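# Transfer top 96-well plate from nest N1 to N2

## Task

Take the 96-well plate that sits on top in nest N1 and place it in nest N2, resting flat within N2's locating features, oriented so its well A1 (the cut-off corner) lies at N2's corner labelled A1. The plate underneath must stay in N1 exactly as it was. Finish by opening the gripper and moving the arm away from the plate.

## Robot and tools

ROBOT. Two arms, left_arm and right_arm, each a six-joint arm with a parallel two-finger gripper. Viewed from behind the arms, N1 is the left nest and N2 the right one. Each plate has one clipped corner, which is where well A1 sits. A short drop of a few millimetres when releasing is acceptable; a longer fall fails the job. Knocking anything off the table ends the scene. Loose objects may occasionally get nudged by an outside disturbance.

FRAME. Every position and orientation uses one shared scene frame: origin on the table surface midway between the arms, +z up, +x outward across the table, left_arm on the +y side. Arm names do not match image sides. Base poses: left_arm (+0.001, +0.293, +0.370) m, quat_wxyz (+0.867, -0.386, +0.301, +0.091); right_arm (-0.022, -0.336, +0.370) m, quat_wxyz (+0.872, +0.348, +0.344, +0.011). Bases are tilted. Mounting plates and the frame behind the arms are fixed obstacles and count as part of the nearer arm for proximity warnings.

GRIPPER. Fingers extend along the gripper's +z axis and close along its y axis. end_effector_position is the point between the pads, roughly 1 cm short of the tips. Opening is a scale from -1 (closed) to +1 (fully open, 0.094 m). grip_measured reports the actual opening on that same scale (Joint positions' last value gives metres); each gripper may read off by about 1 mm. To hold something, command an opening below grip_measured: around 0.03 lower gives a firm hold, less gives a gentler one. Pad force tops out near 50 to 62 N and is lower on very thin parts.

ROW FORMAT. A row is 16 numbers, always covering both arms: left_arm x, y, z, qw, qx, qy, qz, opening, then right_arm's same eight. x, y, z are an absolute target position in metres in the scene frame; the quaternion is an absolute target orientation, w first. Twelve extra numbers (0 to 1) may follow: per-joint stiffness multipliers, left_arm's six then right_arm's six, in Joint positions order; they persist until changed. To keep an arm still, resend its last reported pose and intended opening each call; to keep an orientation, repeat the same quaternion rather than copying a drifted reading.

TOOLS.
execute_actions(actions): a list of actions, each a table of up to 15 rows; each row lasts one 1/30 s step, and a short table repeats its final row to fill 15 steps (0.5 s). An empty list just returns state and images. A target more than 0.6 m away from the gripper's current position along any of its own axes gets the action rejected for both arms; a malformed call or a bad first action rejects everything.
move(target, speed, blocking): target is one 16-number row (absolute pose per arm); each gripper travels in a straight line toward it, both finishing together, 0.5 to 10 s, rotating the short way. speed is path top speed in m/s, 0.002 to 0.5 (default 0.25); rotation is capped at twice that in rad/s. The opening is applied at the start. No collision avoidance. blocking=false returns after 0.5 s while motion continues; then use wait or stop before other motion commands. The extra "move:" line reports the ending (done, off_target, moving, held, fault) and limits (paced = pose clipped; held = some steps blocked, after which the arm may surge), plus each gripper's remaining distance.
wait(seconds): 0 to 10; lets time pass with commands held; returns early if a move finishes.
stop(): brakes a running move; needs stopping distance; fingers are unaffected.
zoom_image(camera, region): region [x0, y0, x1, y1] in pixels, max 504 by 504, of cam_head_left, cam_head_right, cam_high, cam_low, cam_left_wrist or cam_right_wrist (all 672x504).
read_manual(section): licence texts only.
finished_scene(scene): ends the current scene (give its number) and reports success; irreversible, so the plate must be placed, released and the arm clear first.

CONTROL BEHAVIOUR. Each step, the commanded pose is clamped to within 70 mm and 16 degrees of the measured pose; position has priority over orientation. After an action the arm only reaches the last clamped pose, so far goals need further commands. Arms often settle a centimetre or more off target, usually low, and lag or overshoot, especially at full reach. "Hand target" lines show what each arm is currently driving toward; "pose unreachable" means a clearance check altered or blocked that arm's command. Joint limits (rad): waist -2.618 to 3.054, shoulder 0 to 3.142, elbow 0 to 3.142, wrist pitch -1.571 to 1.571, wrist yaw -1.571 to 1.571, wrist roll -2.094 to 2.094.

CAUTIONS. Approach slowly near contact: faster motion and targets set deeper past the contact press harder. Keep the arms from colliding. Holding loads heats motors: MOTOR HOT warns at 75 °C, 90 °C halts that arm for 10 s, 100 °C drops it, so do not linger while carrying. Avoid drops, slips, slams and heavy pushes; lift the top plate cleanly without disturbing the lower one. The robot keeps its last command while you compose replies, and faster smooth completion is preferable.

Each tool is called after "Request:" as name([rows], argument=value, ...), one row to a line, values as JSON.

## Session

I'll start by looking at the current state of the scene.

Request:
execute_actions(actions=[])

Scene clock: 0.00 s.
left_arm: end_effector_position=(+0.3899, -0.1174, +0.2578) grip_measured=+1.000 end_effector_quat_wxyz=(-0.106, -0.693, +0.637, -0.321) | right_arm: end_effector_position=(+0.0946, -0.5507, +0.3183) grip_measured=+1.000 end_effector_quat_wxyz=(-0.348, +0.470, +0.792, +0.174)
Joint positions: left_arm=[-0.918  2.814  1.6    0.265 -0.615 -1.843  0.094] | right_arm=[-1.48   1.13   1.114 -1.471 -0.27  -0.457  0.094]
Joint velocities: left_arm=[-0.027 -0.022 -0.002 -0.051 -0.051 -0.066  0.   ] | right_arm=[-0.012 -0.022 -0.007 -0.051 -0.051 -0.007  0.   ]
Hand target (left_arm): +0.387, -0.121, +0.264; +0.107, +0.686, -0.642, +0.325
Hand target (right_arm): +0.094, -0.553, +0.320; -0.348, +0.471, +0.793, +0.167
Joint stiffness scale: left_arm=[1. 1. 1. 1. 1. 1.] | right_arm=[1. 1. 1. 1. 1. 1.]

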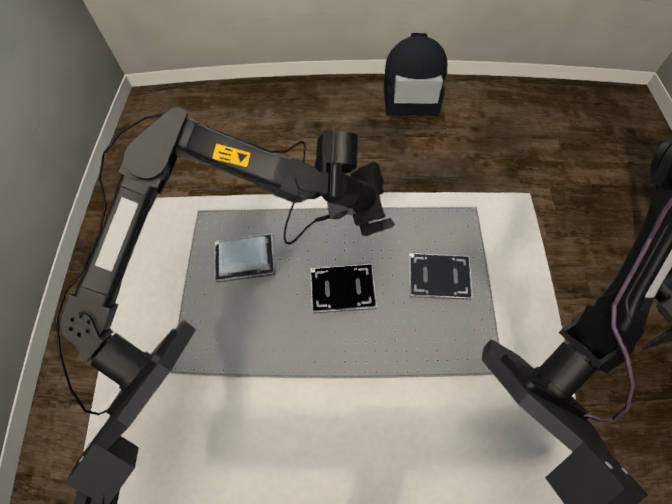

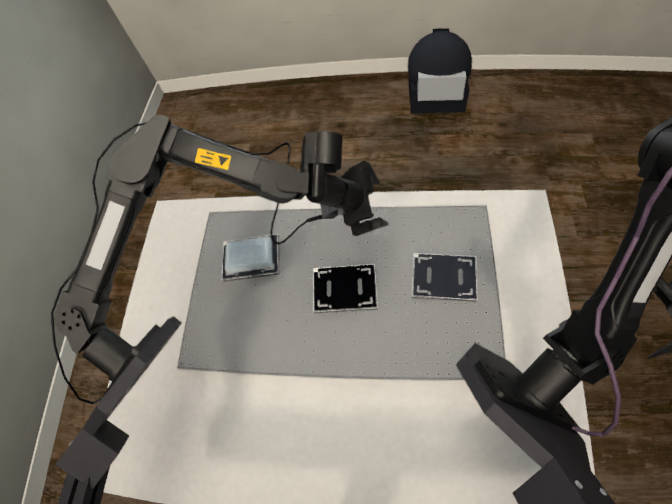

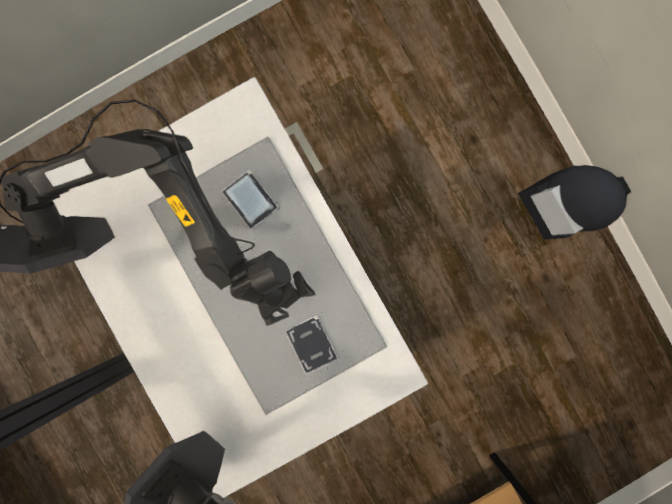

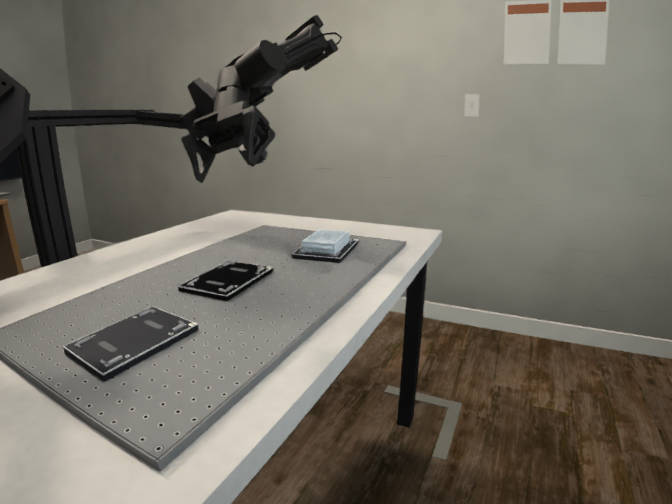

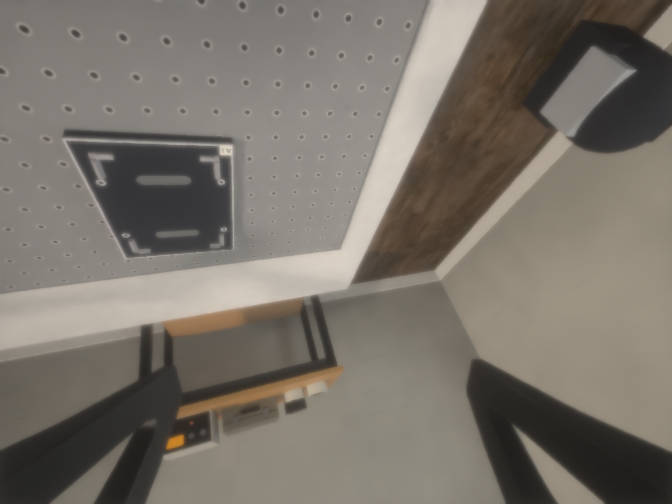

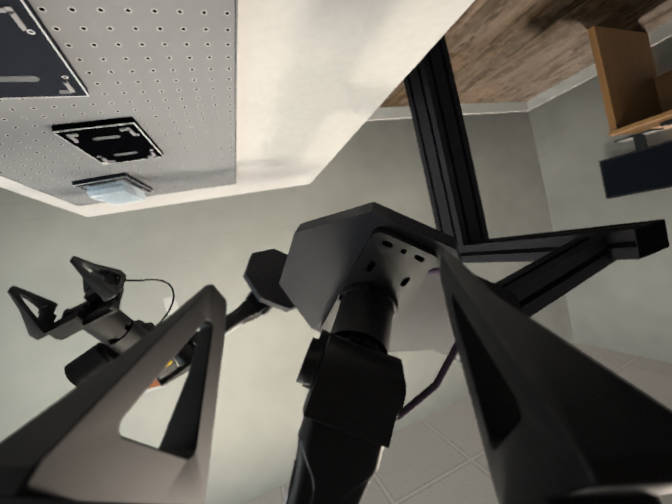

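Request:
zoom_image(camera="cam_head_left", region=[170, 200, 510, 380])

Request:
zoom_image(camera="cam_head_left", region=[200, 225, 290, 290])

Request:
zoom_image(camera="cam_low", region=[270, 215, 380, 275])

Request:
zoom_image(camera="cam_high", region=[140, 130, 400, 420])

Region (170, 200, 510, 380) of cam_head_left's 672x504 image, scaled by 1.482, with more detail than that image has; it fills the top 267 rows of this view, and the rest is white.

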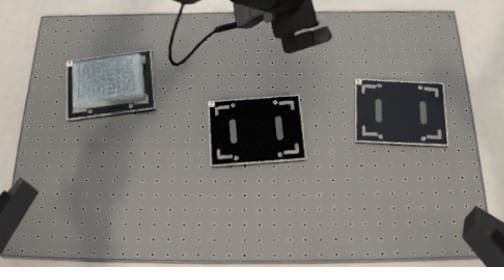

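Region (200, 225, 290, 290) of cam_head_left's 672x504 image, scaled by 5.600, with more detail than that image has.

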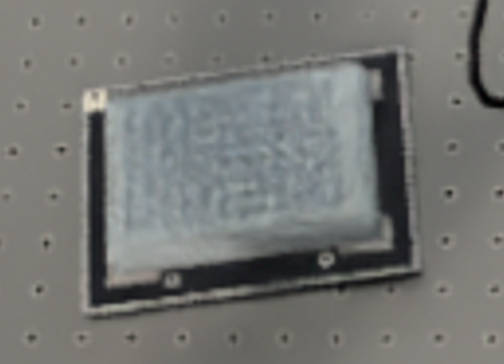

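Region (270, 215, 380, 275) of cam_low's 672x504 image, scaled by 4.582, with more detail than that image has; it fills the top 275 rows of this view, and the rest is white.

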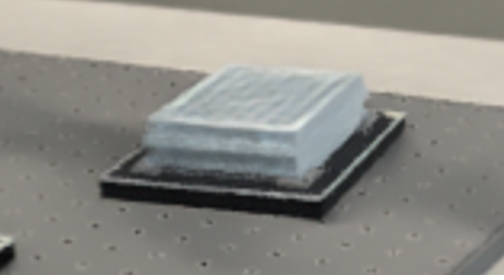

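Region (140, 130, 400, 420) of cam_high's 672x504 image, scaled by 1.738, with more detail than that image has; it fills the left 452 columns of this view, and the rest is white.

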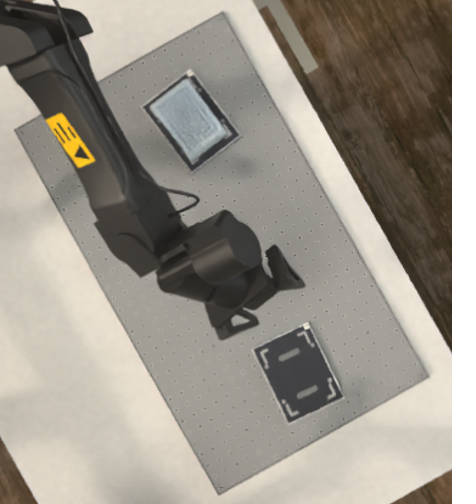

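Request:
zoom_image(camera="cam_high", region=[215, 165, 285, 235])

Request:
zoom_image(camera="cam_head_right", region=[210, 225, 295, 290])

Request:
zoom_image(camera="cam_left_wrist", region=[40, 110, 260, 280])

Request:
zoom_image(camera="cam_low", region=[50, 250, 290, 390])

Region (215, 165, 285, 235) of cam_high's 672x504 image, scaled by 7.200, with more detail than that image has.

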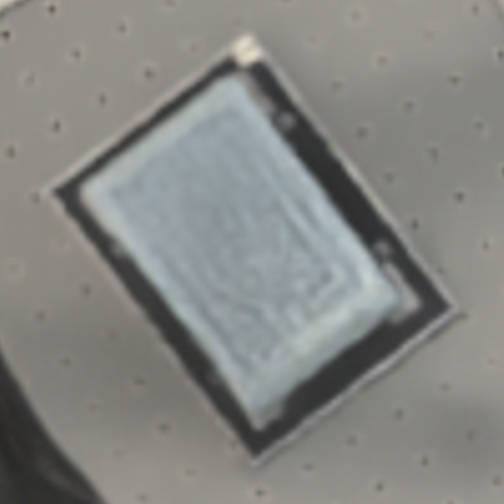

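Region (210, 225, 295, 290) of cam_head_right's 672x504 image, scaled by 5.929, with more detail than that image has; it fills the top 385 rows of this view, and the rest is white.

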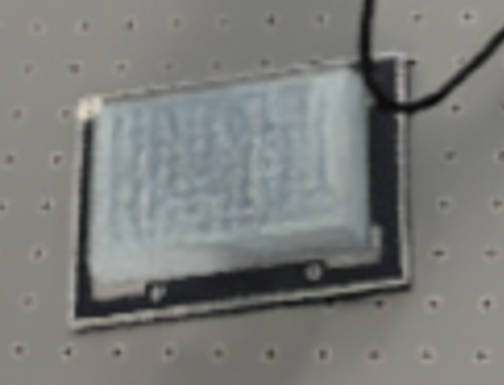

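Region (40, 110, 260, 280) of cam_left_wrist's 672x504 image, scaled by 2.291, with more detail than that image has; it fills the top 389 rows of this view, and the rest is white.

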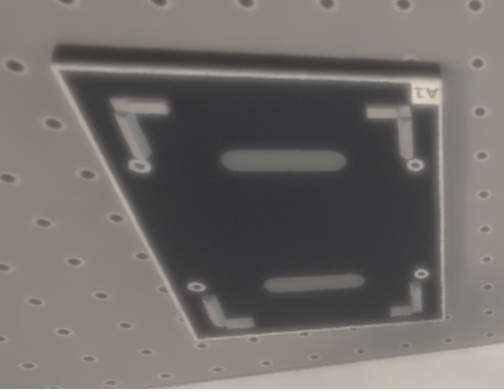

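Region (50, 250, 290, 390) of cam_low's 672x504 image, scaled by 2.100, with more detail than that image has; it fills the top 294 rows of this view, and the rest is white.

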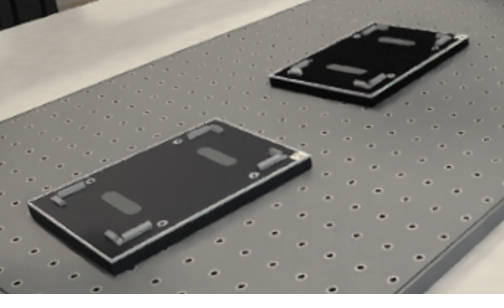

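Request:
move(target=[0.42, 0.27, 0.22, 0, 0.707, -0.707, 0, 1, 0.37, -0.30, 0.22, 0, 0.707, 0.707, 0, 1], speed=0.25)

Scene clock: 16.20 s.
left_arm: end_effector_position=(+0.4144, +0.2671, +0.2140) grip_measured=+1.000 end_effector_quat_wxyz=(-0.011, -0.711, +0.703, +0.001) | right_arm: end_effector_position=(+0.3647, -0.2978, +0.2224) grip_measured=+1.000 end_effector_quat_wxyz=(-0.022, +0.714, +0.699, +0.004)
Joint positions: left_arm=[-0.54   1.987  1.29  -0.548 -0.965 -1.747  0.094] | right_arm=[ 0.417  1.671  1.09  -0.509  0.889  1.798  0.094]
Joint velocities: left_arm=[-0.007  0.012  0.002 -0.081  0.051 -0.022  0.   ] | right_arm=[-0.007 -0.002  0.002  0.007  0.037 -0.022  0.   ]
Hand target (left_arm): +0.420, +0.270, +0.221; +0.004, +0.707, -0.707, +0.001
Hand target (right_arm): +0.372, -0.297, +0.227; -0.012, +0.717, +0.697, +0.006
Off the commanded pose (left_arm): 0.009 m, 1 deg.
Off the commanded pose (right_arm): 0.006 m, 3 deg.
Joint stiffness scale: left_arm=[1. 1. 1. 1. 1. 1.] | right_arm=[1. 1. 1. 1. 1. 1.]
move: off_target (right_arm); limits=paced

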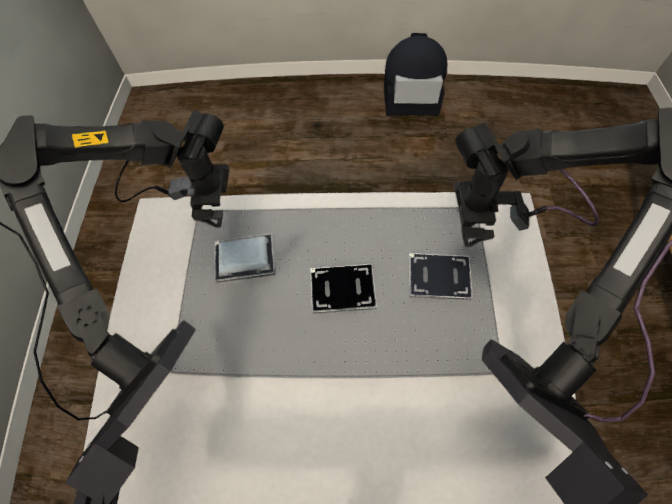

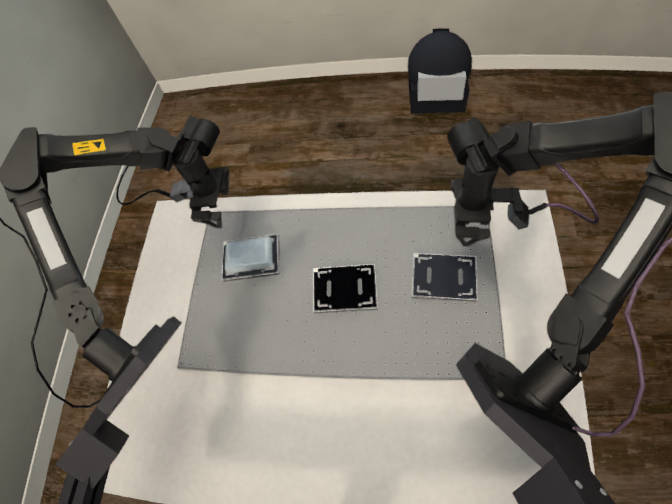

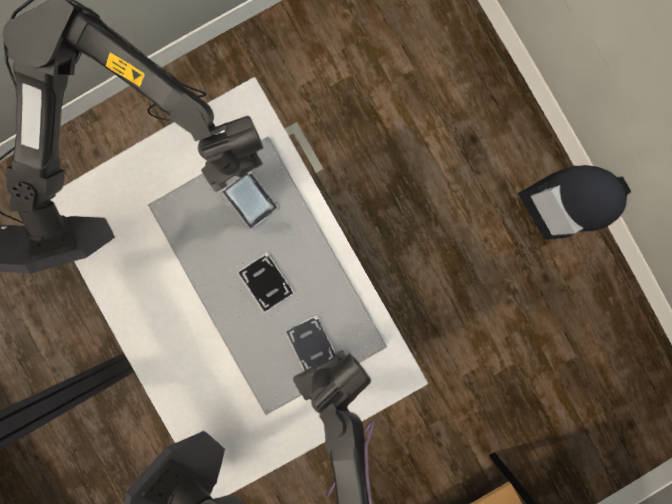

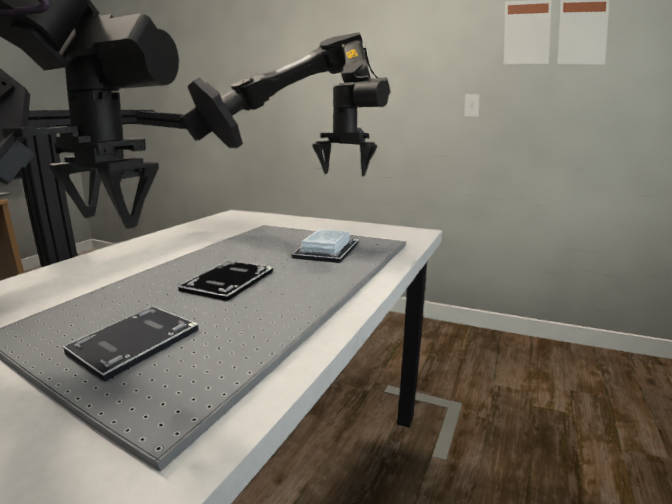

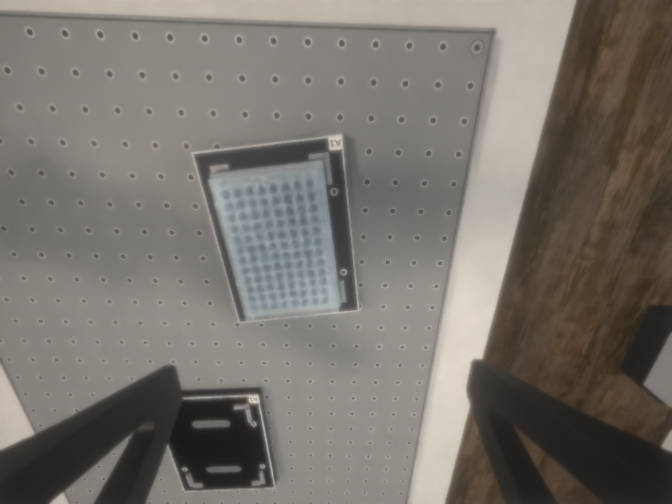

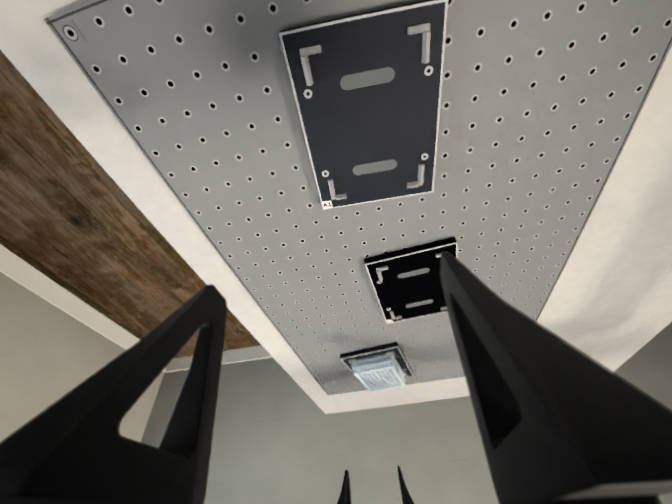

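Request:
zoom_image(camera="cam_left_wrist", region=[170, 120, 390, 340])

Request:
zoom_image(camera="cam_right_wrist", region=[250, 0, 480, 230])

Region (170, 120, 390, 340) of cam_left_wrist's 672x504 image, scaled by 2.291, with more detail than that image has.

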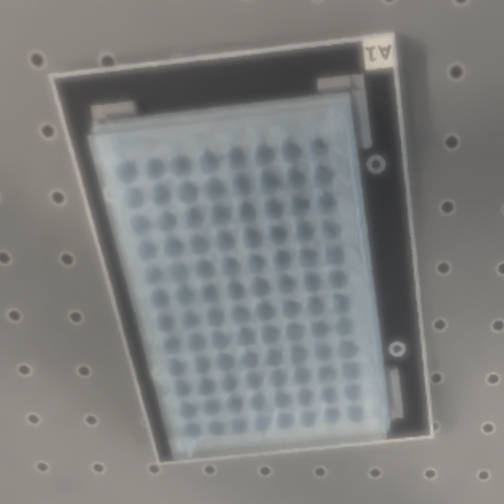

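Region (250, 0, 480, 230) of cam_right_wrist's 672x504 image, scaled by 2.191, with more detail than that image has.

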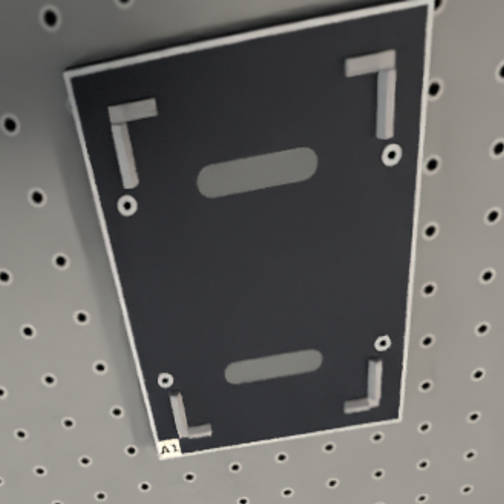

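Request:
zoom_image(camera="cam_left_wrist", region=[285, 135, 355, 205])

Request:
zoom_image(camera="cam_left_wrist", region=[225, 265, 295, 335])

Request:
zoom_image(camera="cam_left_wrist", region=[190, 150, 260, 220])

Request:
zoom_image(camera="cam_left_wrist", region=[300, 260, 370, 330])

Region (285, 135, 355, 205) of cam_left_wrist's 672x504 image, scaled by 7.200, with more detail than that image has.

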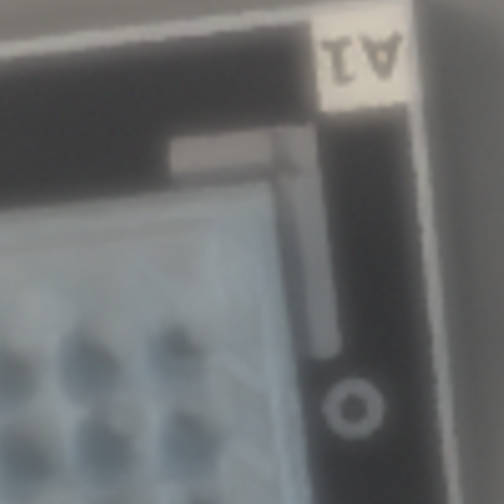

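Region (225, 265, 295, 335) of cam_left_wrist's 672x504 image, scaled by 7.200, with more detail than that image has.

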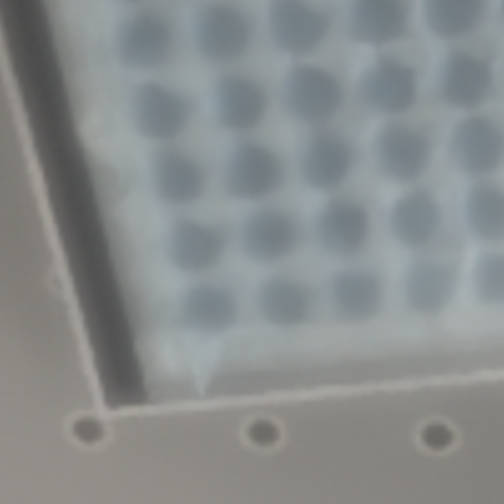

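Region (190, 150, 260, 220) of cam_left_wrist's 672x504 image, scaled by 7.200, with more detail than that image has.

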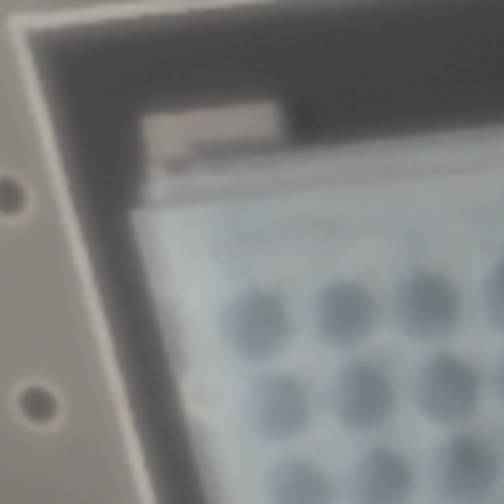

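Region (300, 260, 370, 330) of cam_left_wrist's 672x504 image, scaled by 7.200, with more detail than that image has.

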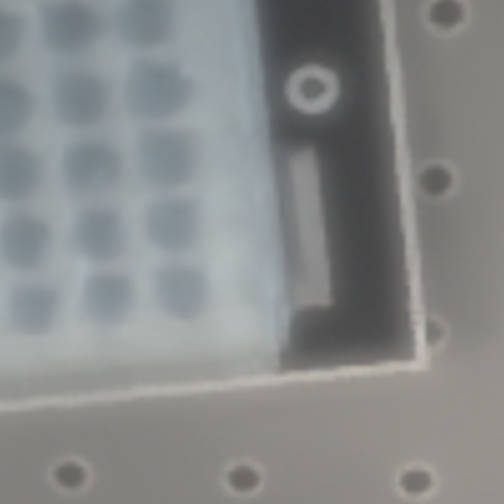

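Request:
move(target=[0.375, 0.245, 0.11, 0, 0.746, -0.666, 0, 1, 0.3647, -0.2978, 0.2224, -0.022, 0.714, 0.699, 0.004, 1], speed=0.2)

Scene clock: 31.53 s.
left_arm: end_effector_position=(+0.3798, +0.2508, +0.1090) grip_measured=+1.000 end_effector_quat_wxyz=(-0.001, +0.754, -0.657, -0.003) | right_arm: end_effector_position=(+0.3644, -0.2991, +0.2214) grip_measured=+1.000 end_effector_quat_wxyz=(-0.022, +0.716, +0.698, +0.002)
Joint positions: left_arm=[-0.344  2.158  1.104  0.07  -0.898 -1.557  0.094] | right_arm=[ 0.413  1.671  1.09  -0.509  0.889  1.8    0.094]
Joint velocities: left_arm=[-0.012 -0.017  0.007 -0.022 -0.037  0.022  0.   ] | right_arm=[-0.012  0.002 -0.007  0.037  0.007 -0.081  0.   ]
Hand target (left_arm): +0.375, +0.244, +0.110; +0.001, +0.746, -0.666, +0.000
Hand target (right_arm): +0.365, -0.298, +0.222; -0.022, +0.714, +0.699, +0.004
Off the commanded pose (left_arm): 0.008 m, 1 deg.
Off the commanded pose (right_arm): 0.002 m, 0 deg.
Joint stiffness scale: left_arm=[1. 1. 1. 1. 1. 1.] | right_arm=[1. 1. 1. 1. 1. 1.]
move: done

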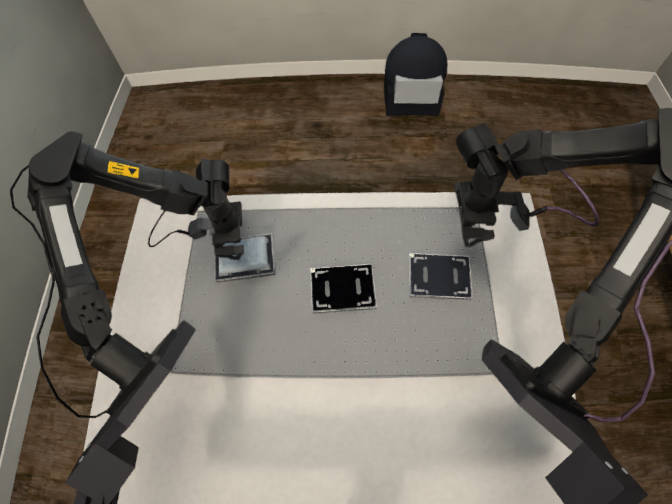

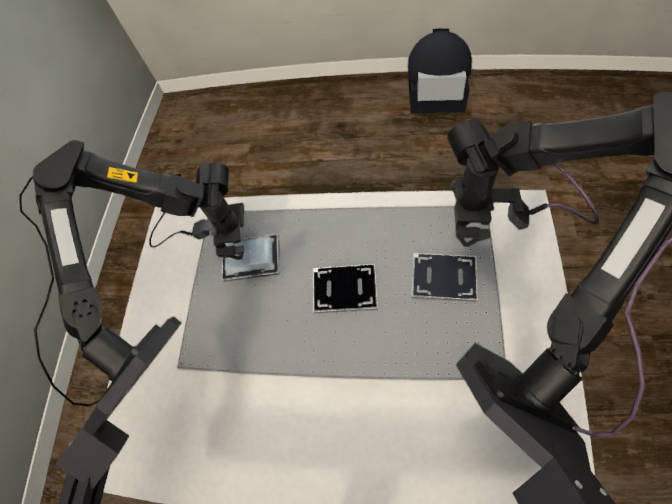

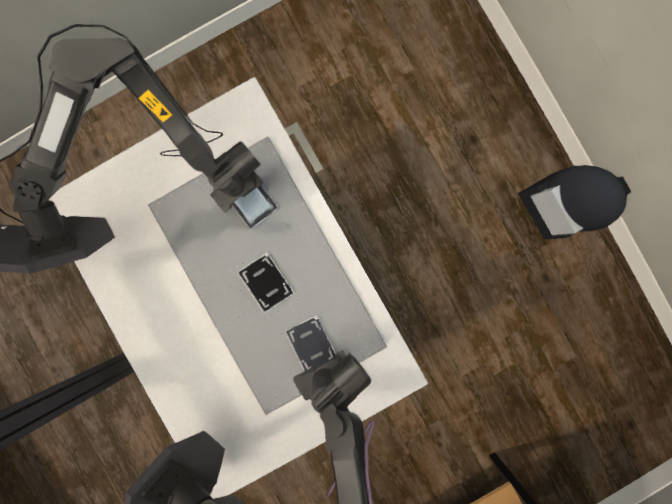

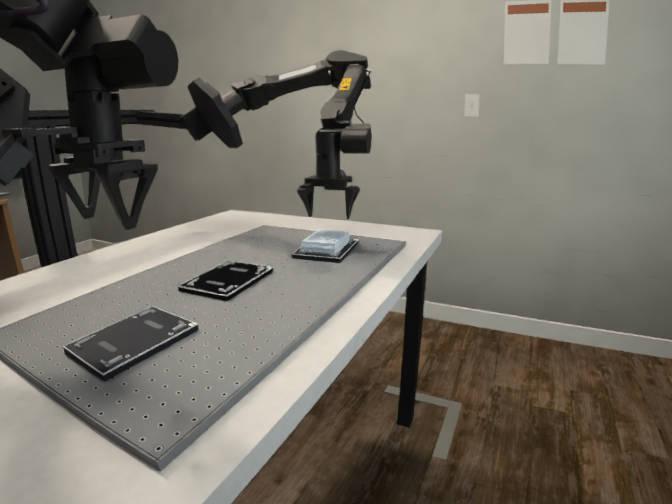

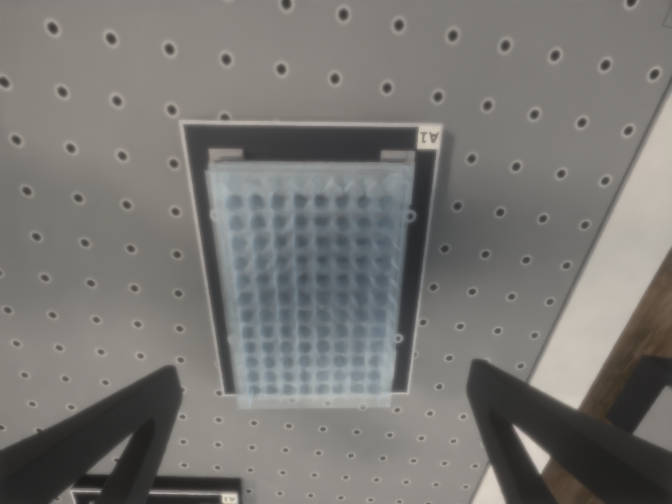

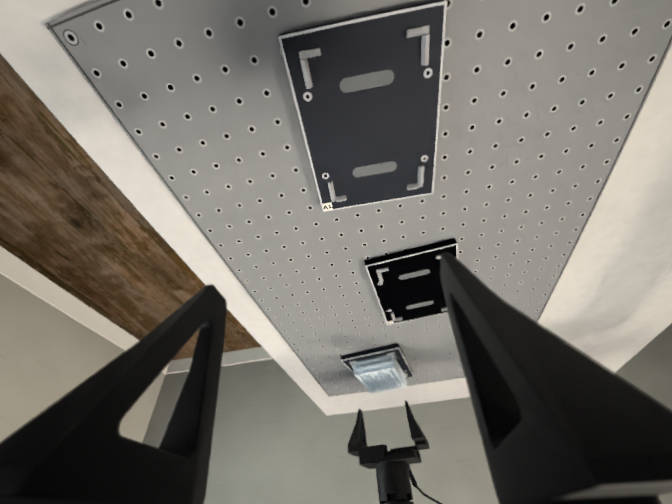

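Request:
zoom_image(camera="cam_left_wrist", region=[170, 110, 460, 420])

Request:
zoom_image(camera="cam_left_wrist", region=[210, 340, 300, 420])

Request:
zoom_image(camera="cam_left_wrist", region=[350, 130, 450, 230])

Region (170, 110, 460, 420) of cam_left_wrist's 672x504 image, scaled by 1.626, with more detail than that image has; it fills the left 471 columns of this view, and the rest is white.

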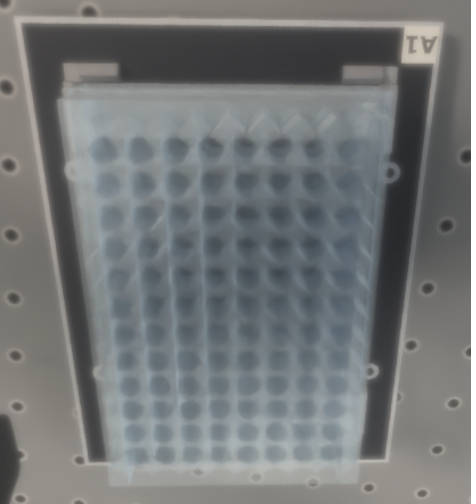

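Region (210, 340, 300, 420) of cam_left_wrist's 672x504 image, scaled by 5.600, with more detail than that image has.

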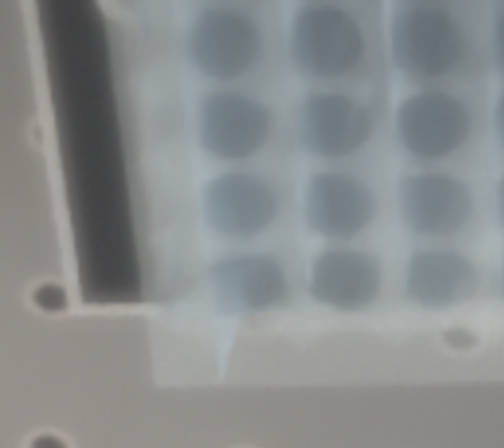

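Region (350, 130, 450, 230) of cam_left_wrist's 672x504 image, scaled by 5.040, with more detail than that image has.

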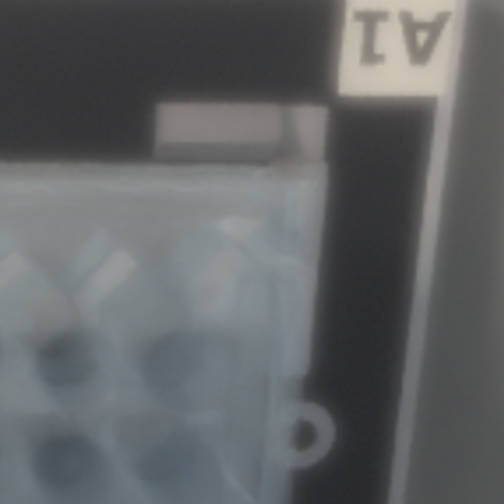

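Request:
zoom_image(camera="cam_left_wrist", region=[340, 340, 430, 420])

Request:
zoom_image(camera="cam_left_wrist", region=[180, 130, 280, 230])

Request:
zoom_image(camera="cam_left_wrist", region=[375, 145, 425, 195])

Request:
zoom_image(camera="cam_left_wrist", region=[225, 375, 270, 415])

Region (340, 340, 430, 420) of cam_left_wrist's 672x504 image, scaled by 5.600, with more detail than that image has.

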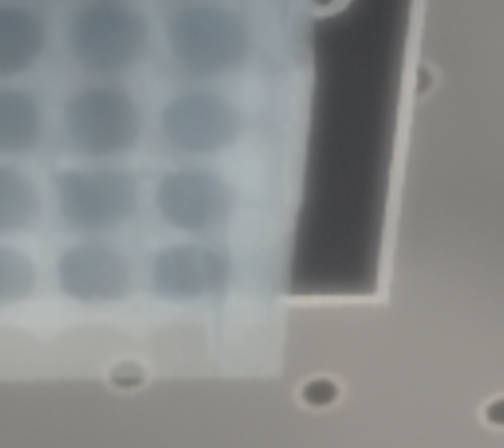

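Region (180, 130, 280, 230) of cam_left_wrist's 672x504 image, scaled by 5.040, with more detail than that image has.

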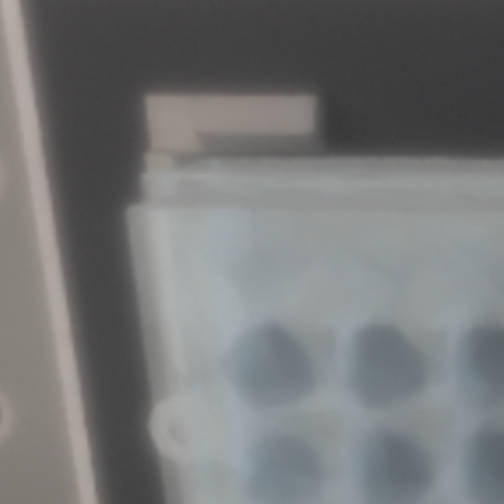

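Region (375, 145, 425, 195) of cam_left_wrist's 672x504 image, scaled by 10.080, with more detail than that image has.

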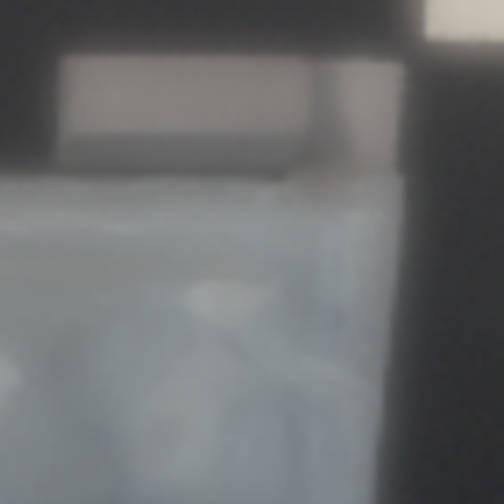

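Region (225, 375, 270, 415) of cam_left_wrist's 672x504 image, scaled by 11.200, with more detail than that image has.

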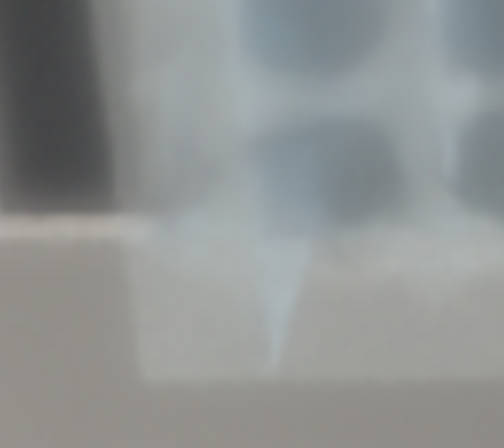

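Request:
move(target=[0.367, 0.255, 0.072, 0.0865, 0.7426, -0.6569, 0.0977, 1, 0.315, -0.277, 0.075, 0, 0.7254, 0.6884, 0, 1], speed=0.15)

Scene clock: 46.00 s.
left_arm: end_effector_position=(+0.3660, +0.2552, +0.0681) grip_measured=+1.000 end_effector_quat_wxyz=(-0.089, -0.746, +0.654, -0.091) | right_arm: end_effector_position=(+0.3263, -0.2808, +0.0734) grip_measured=+1.000 end_effector_quat_wxyz=(+0.007, +0.730, +0.683, +0.000)
Joint positions: left_arm=[-0.156  2.122  1.043  0.177 -0.527 -1.381  0.094] | right_arm=[0.131 2.033 0.936 0.313 0.765 1.464 0.094]
Joint velocities: left_arm=[-0.012 -0.007 -0.007 -0.037  0.022 -0.037  0.   ] | right_arm=[-0.002 -0.022  0.002  0.037 -0.037 -0.022  0.   ]
Hand target (left_arm): +0.367, +0.254, +0.072; +0.087, +0.743, -0.656, +0.099
Hand target (right_arm): +0.319, -0.277, +0.074; +0.004, +0.724, +0.690, -0.000
Off the commanded pose (left_arm): 0.004 m, 1 deg.
Off the commanded pose (right_arm): 0.012 m, 1 deg.
Joint stiffness scale: left_arm=[1. 1. 1. 1. 1. 1.] | right_arm=[1. 1. 1. 1. 1. 1.]
move: off_target (right_arm)

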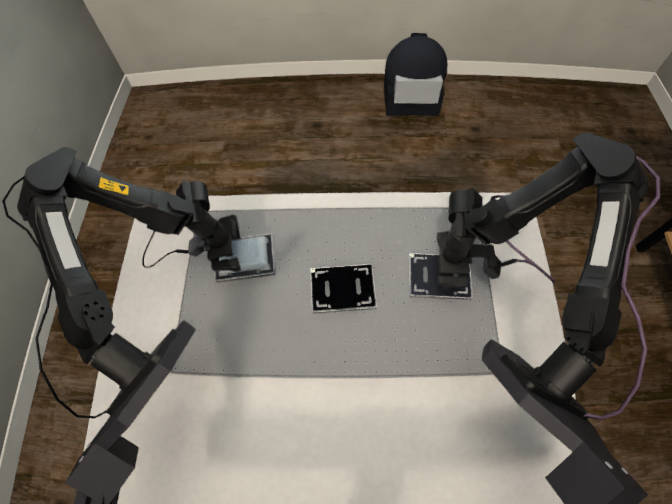

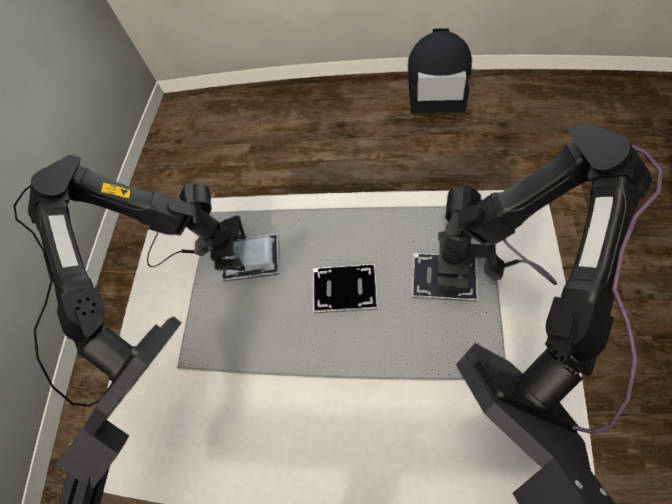

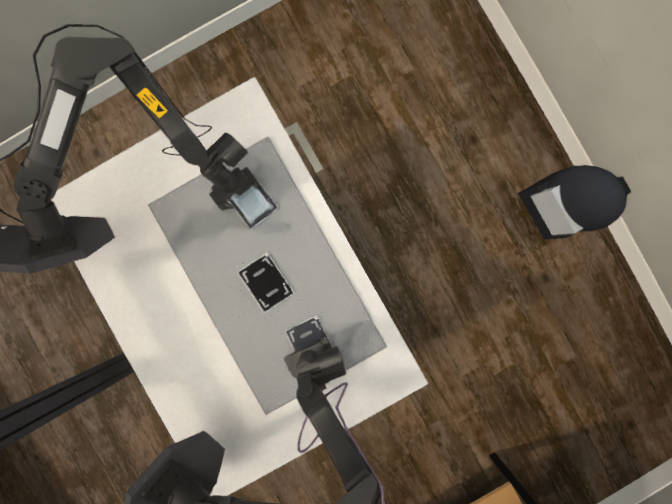

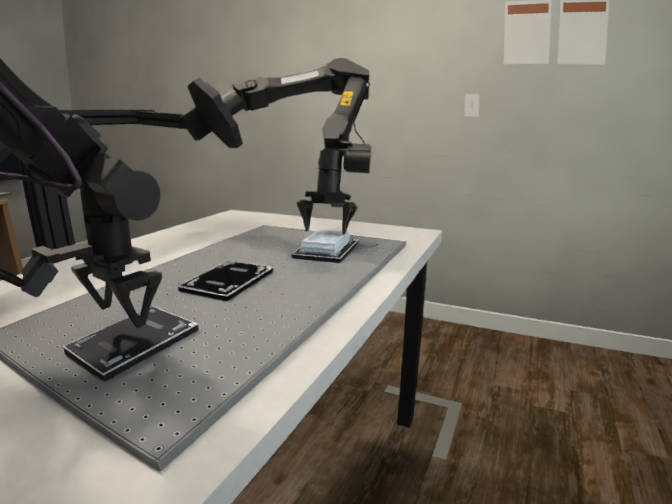

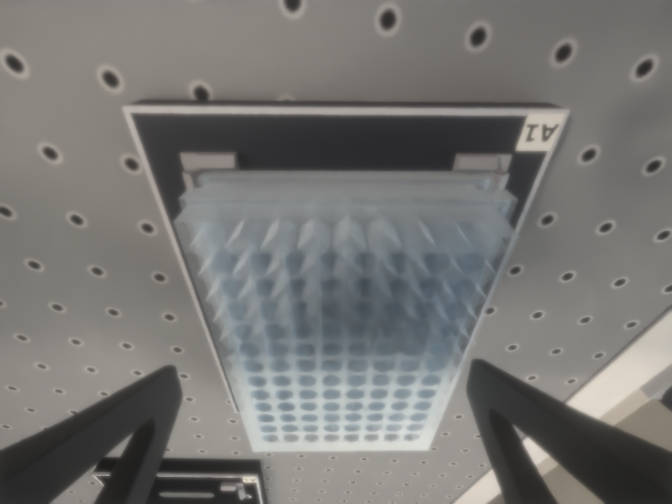

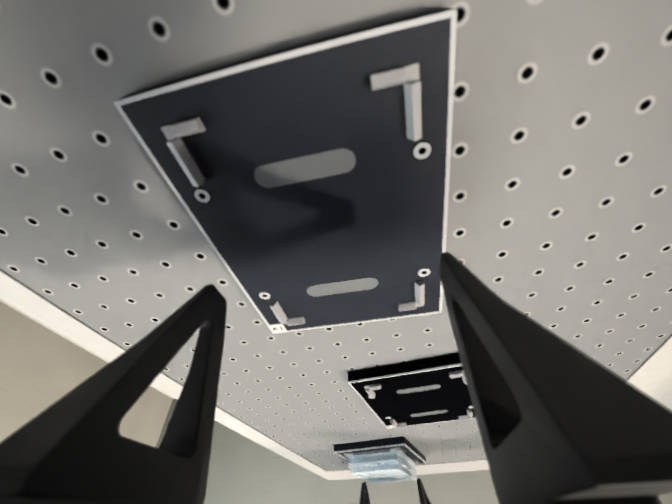

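Request:
zoom_image(camera="cam_left_wrist", region=[420, 130, 580, 270])

Request:
zoom_image(camera="cam_left_wrist", region=[140, 130, 300, 270])

Request:
zoom_image(camera="cam_left_wrist", region=[120, 300, 540, 480])

Request:
zoom_image(camera="cam_low", region=[280, 190, 380, 270])

Region (420, 130, 580, 270) of cam_left_wrist's 672x504 image, scaled by 3.150, with more detail than that image has; it fills the top 441 rows of this view, and the rest is white.

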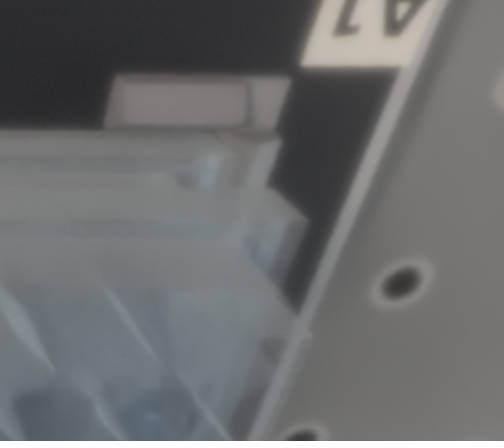

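Region (140, 130, 300, 270) of cam_left_wrist's 672x504 image, scaled by 3.150, with more detail than that image has; it fills the top 441 rows of this view, and the rest is white.

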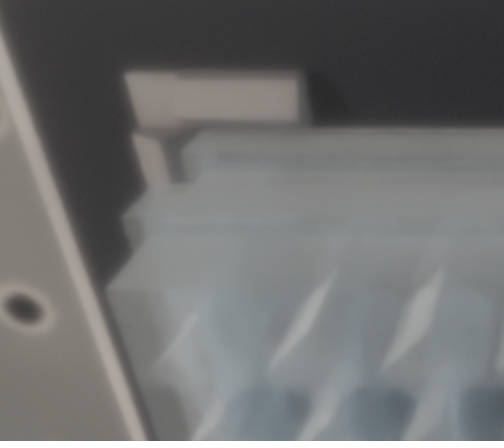

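Region (120, 300, 540, 480) of cam_left_wrist's 672x504 image, scaled by 1.200, with more detail than that image has; it fills the top 216 rows of this view, and the rest is white.

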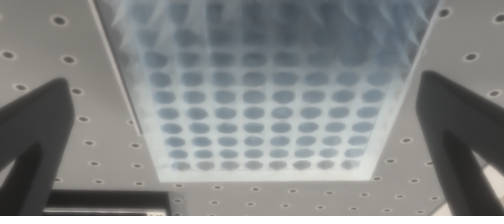

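Region (280, 190, 380, 270) of cam_low's 672x504 image, scaled by 5.040, with more detail than that image has; it fills the top 403 rows of this view, and the rest is white.

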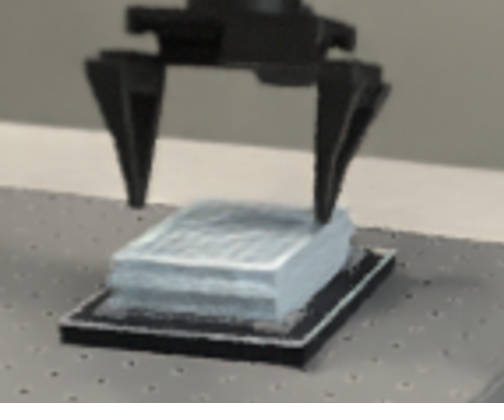

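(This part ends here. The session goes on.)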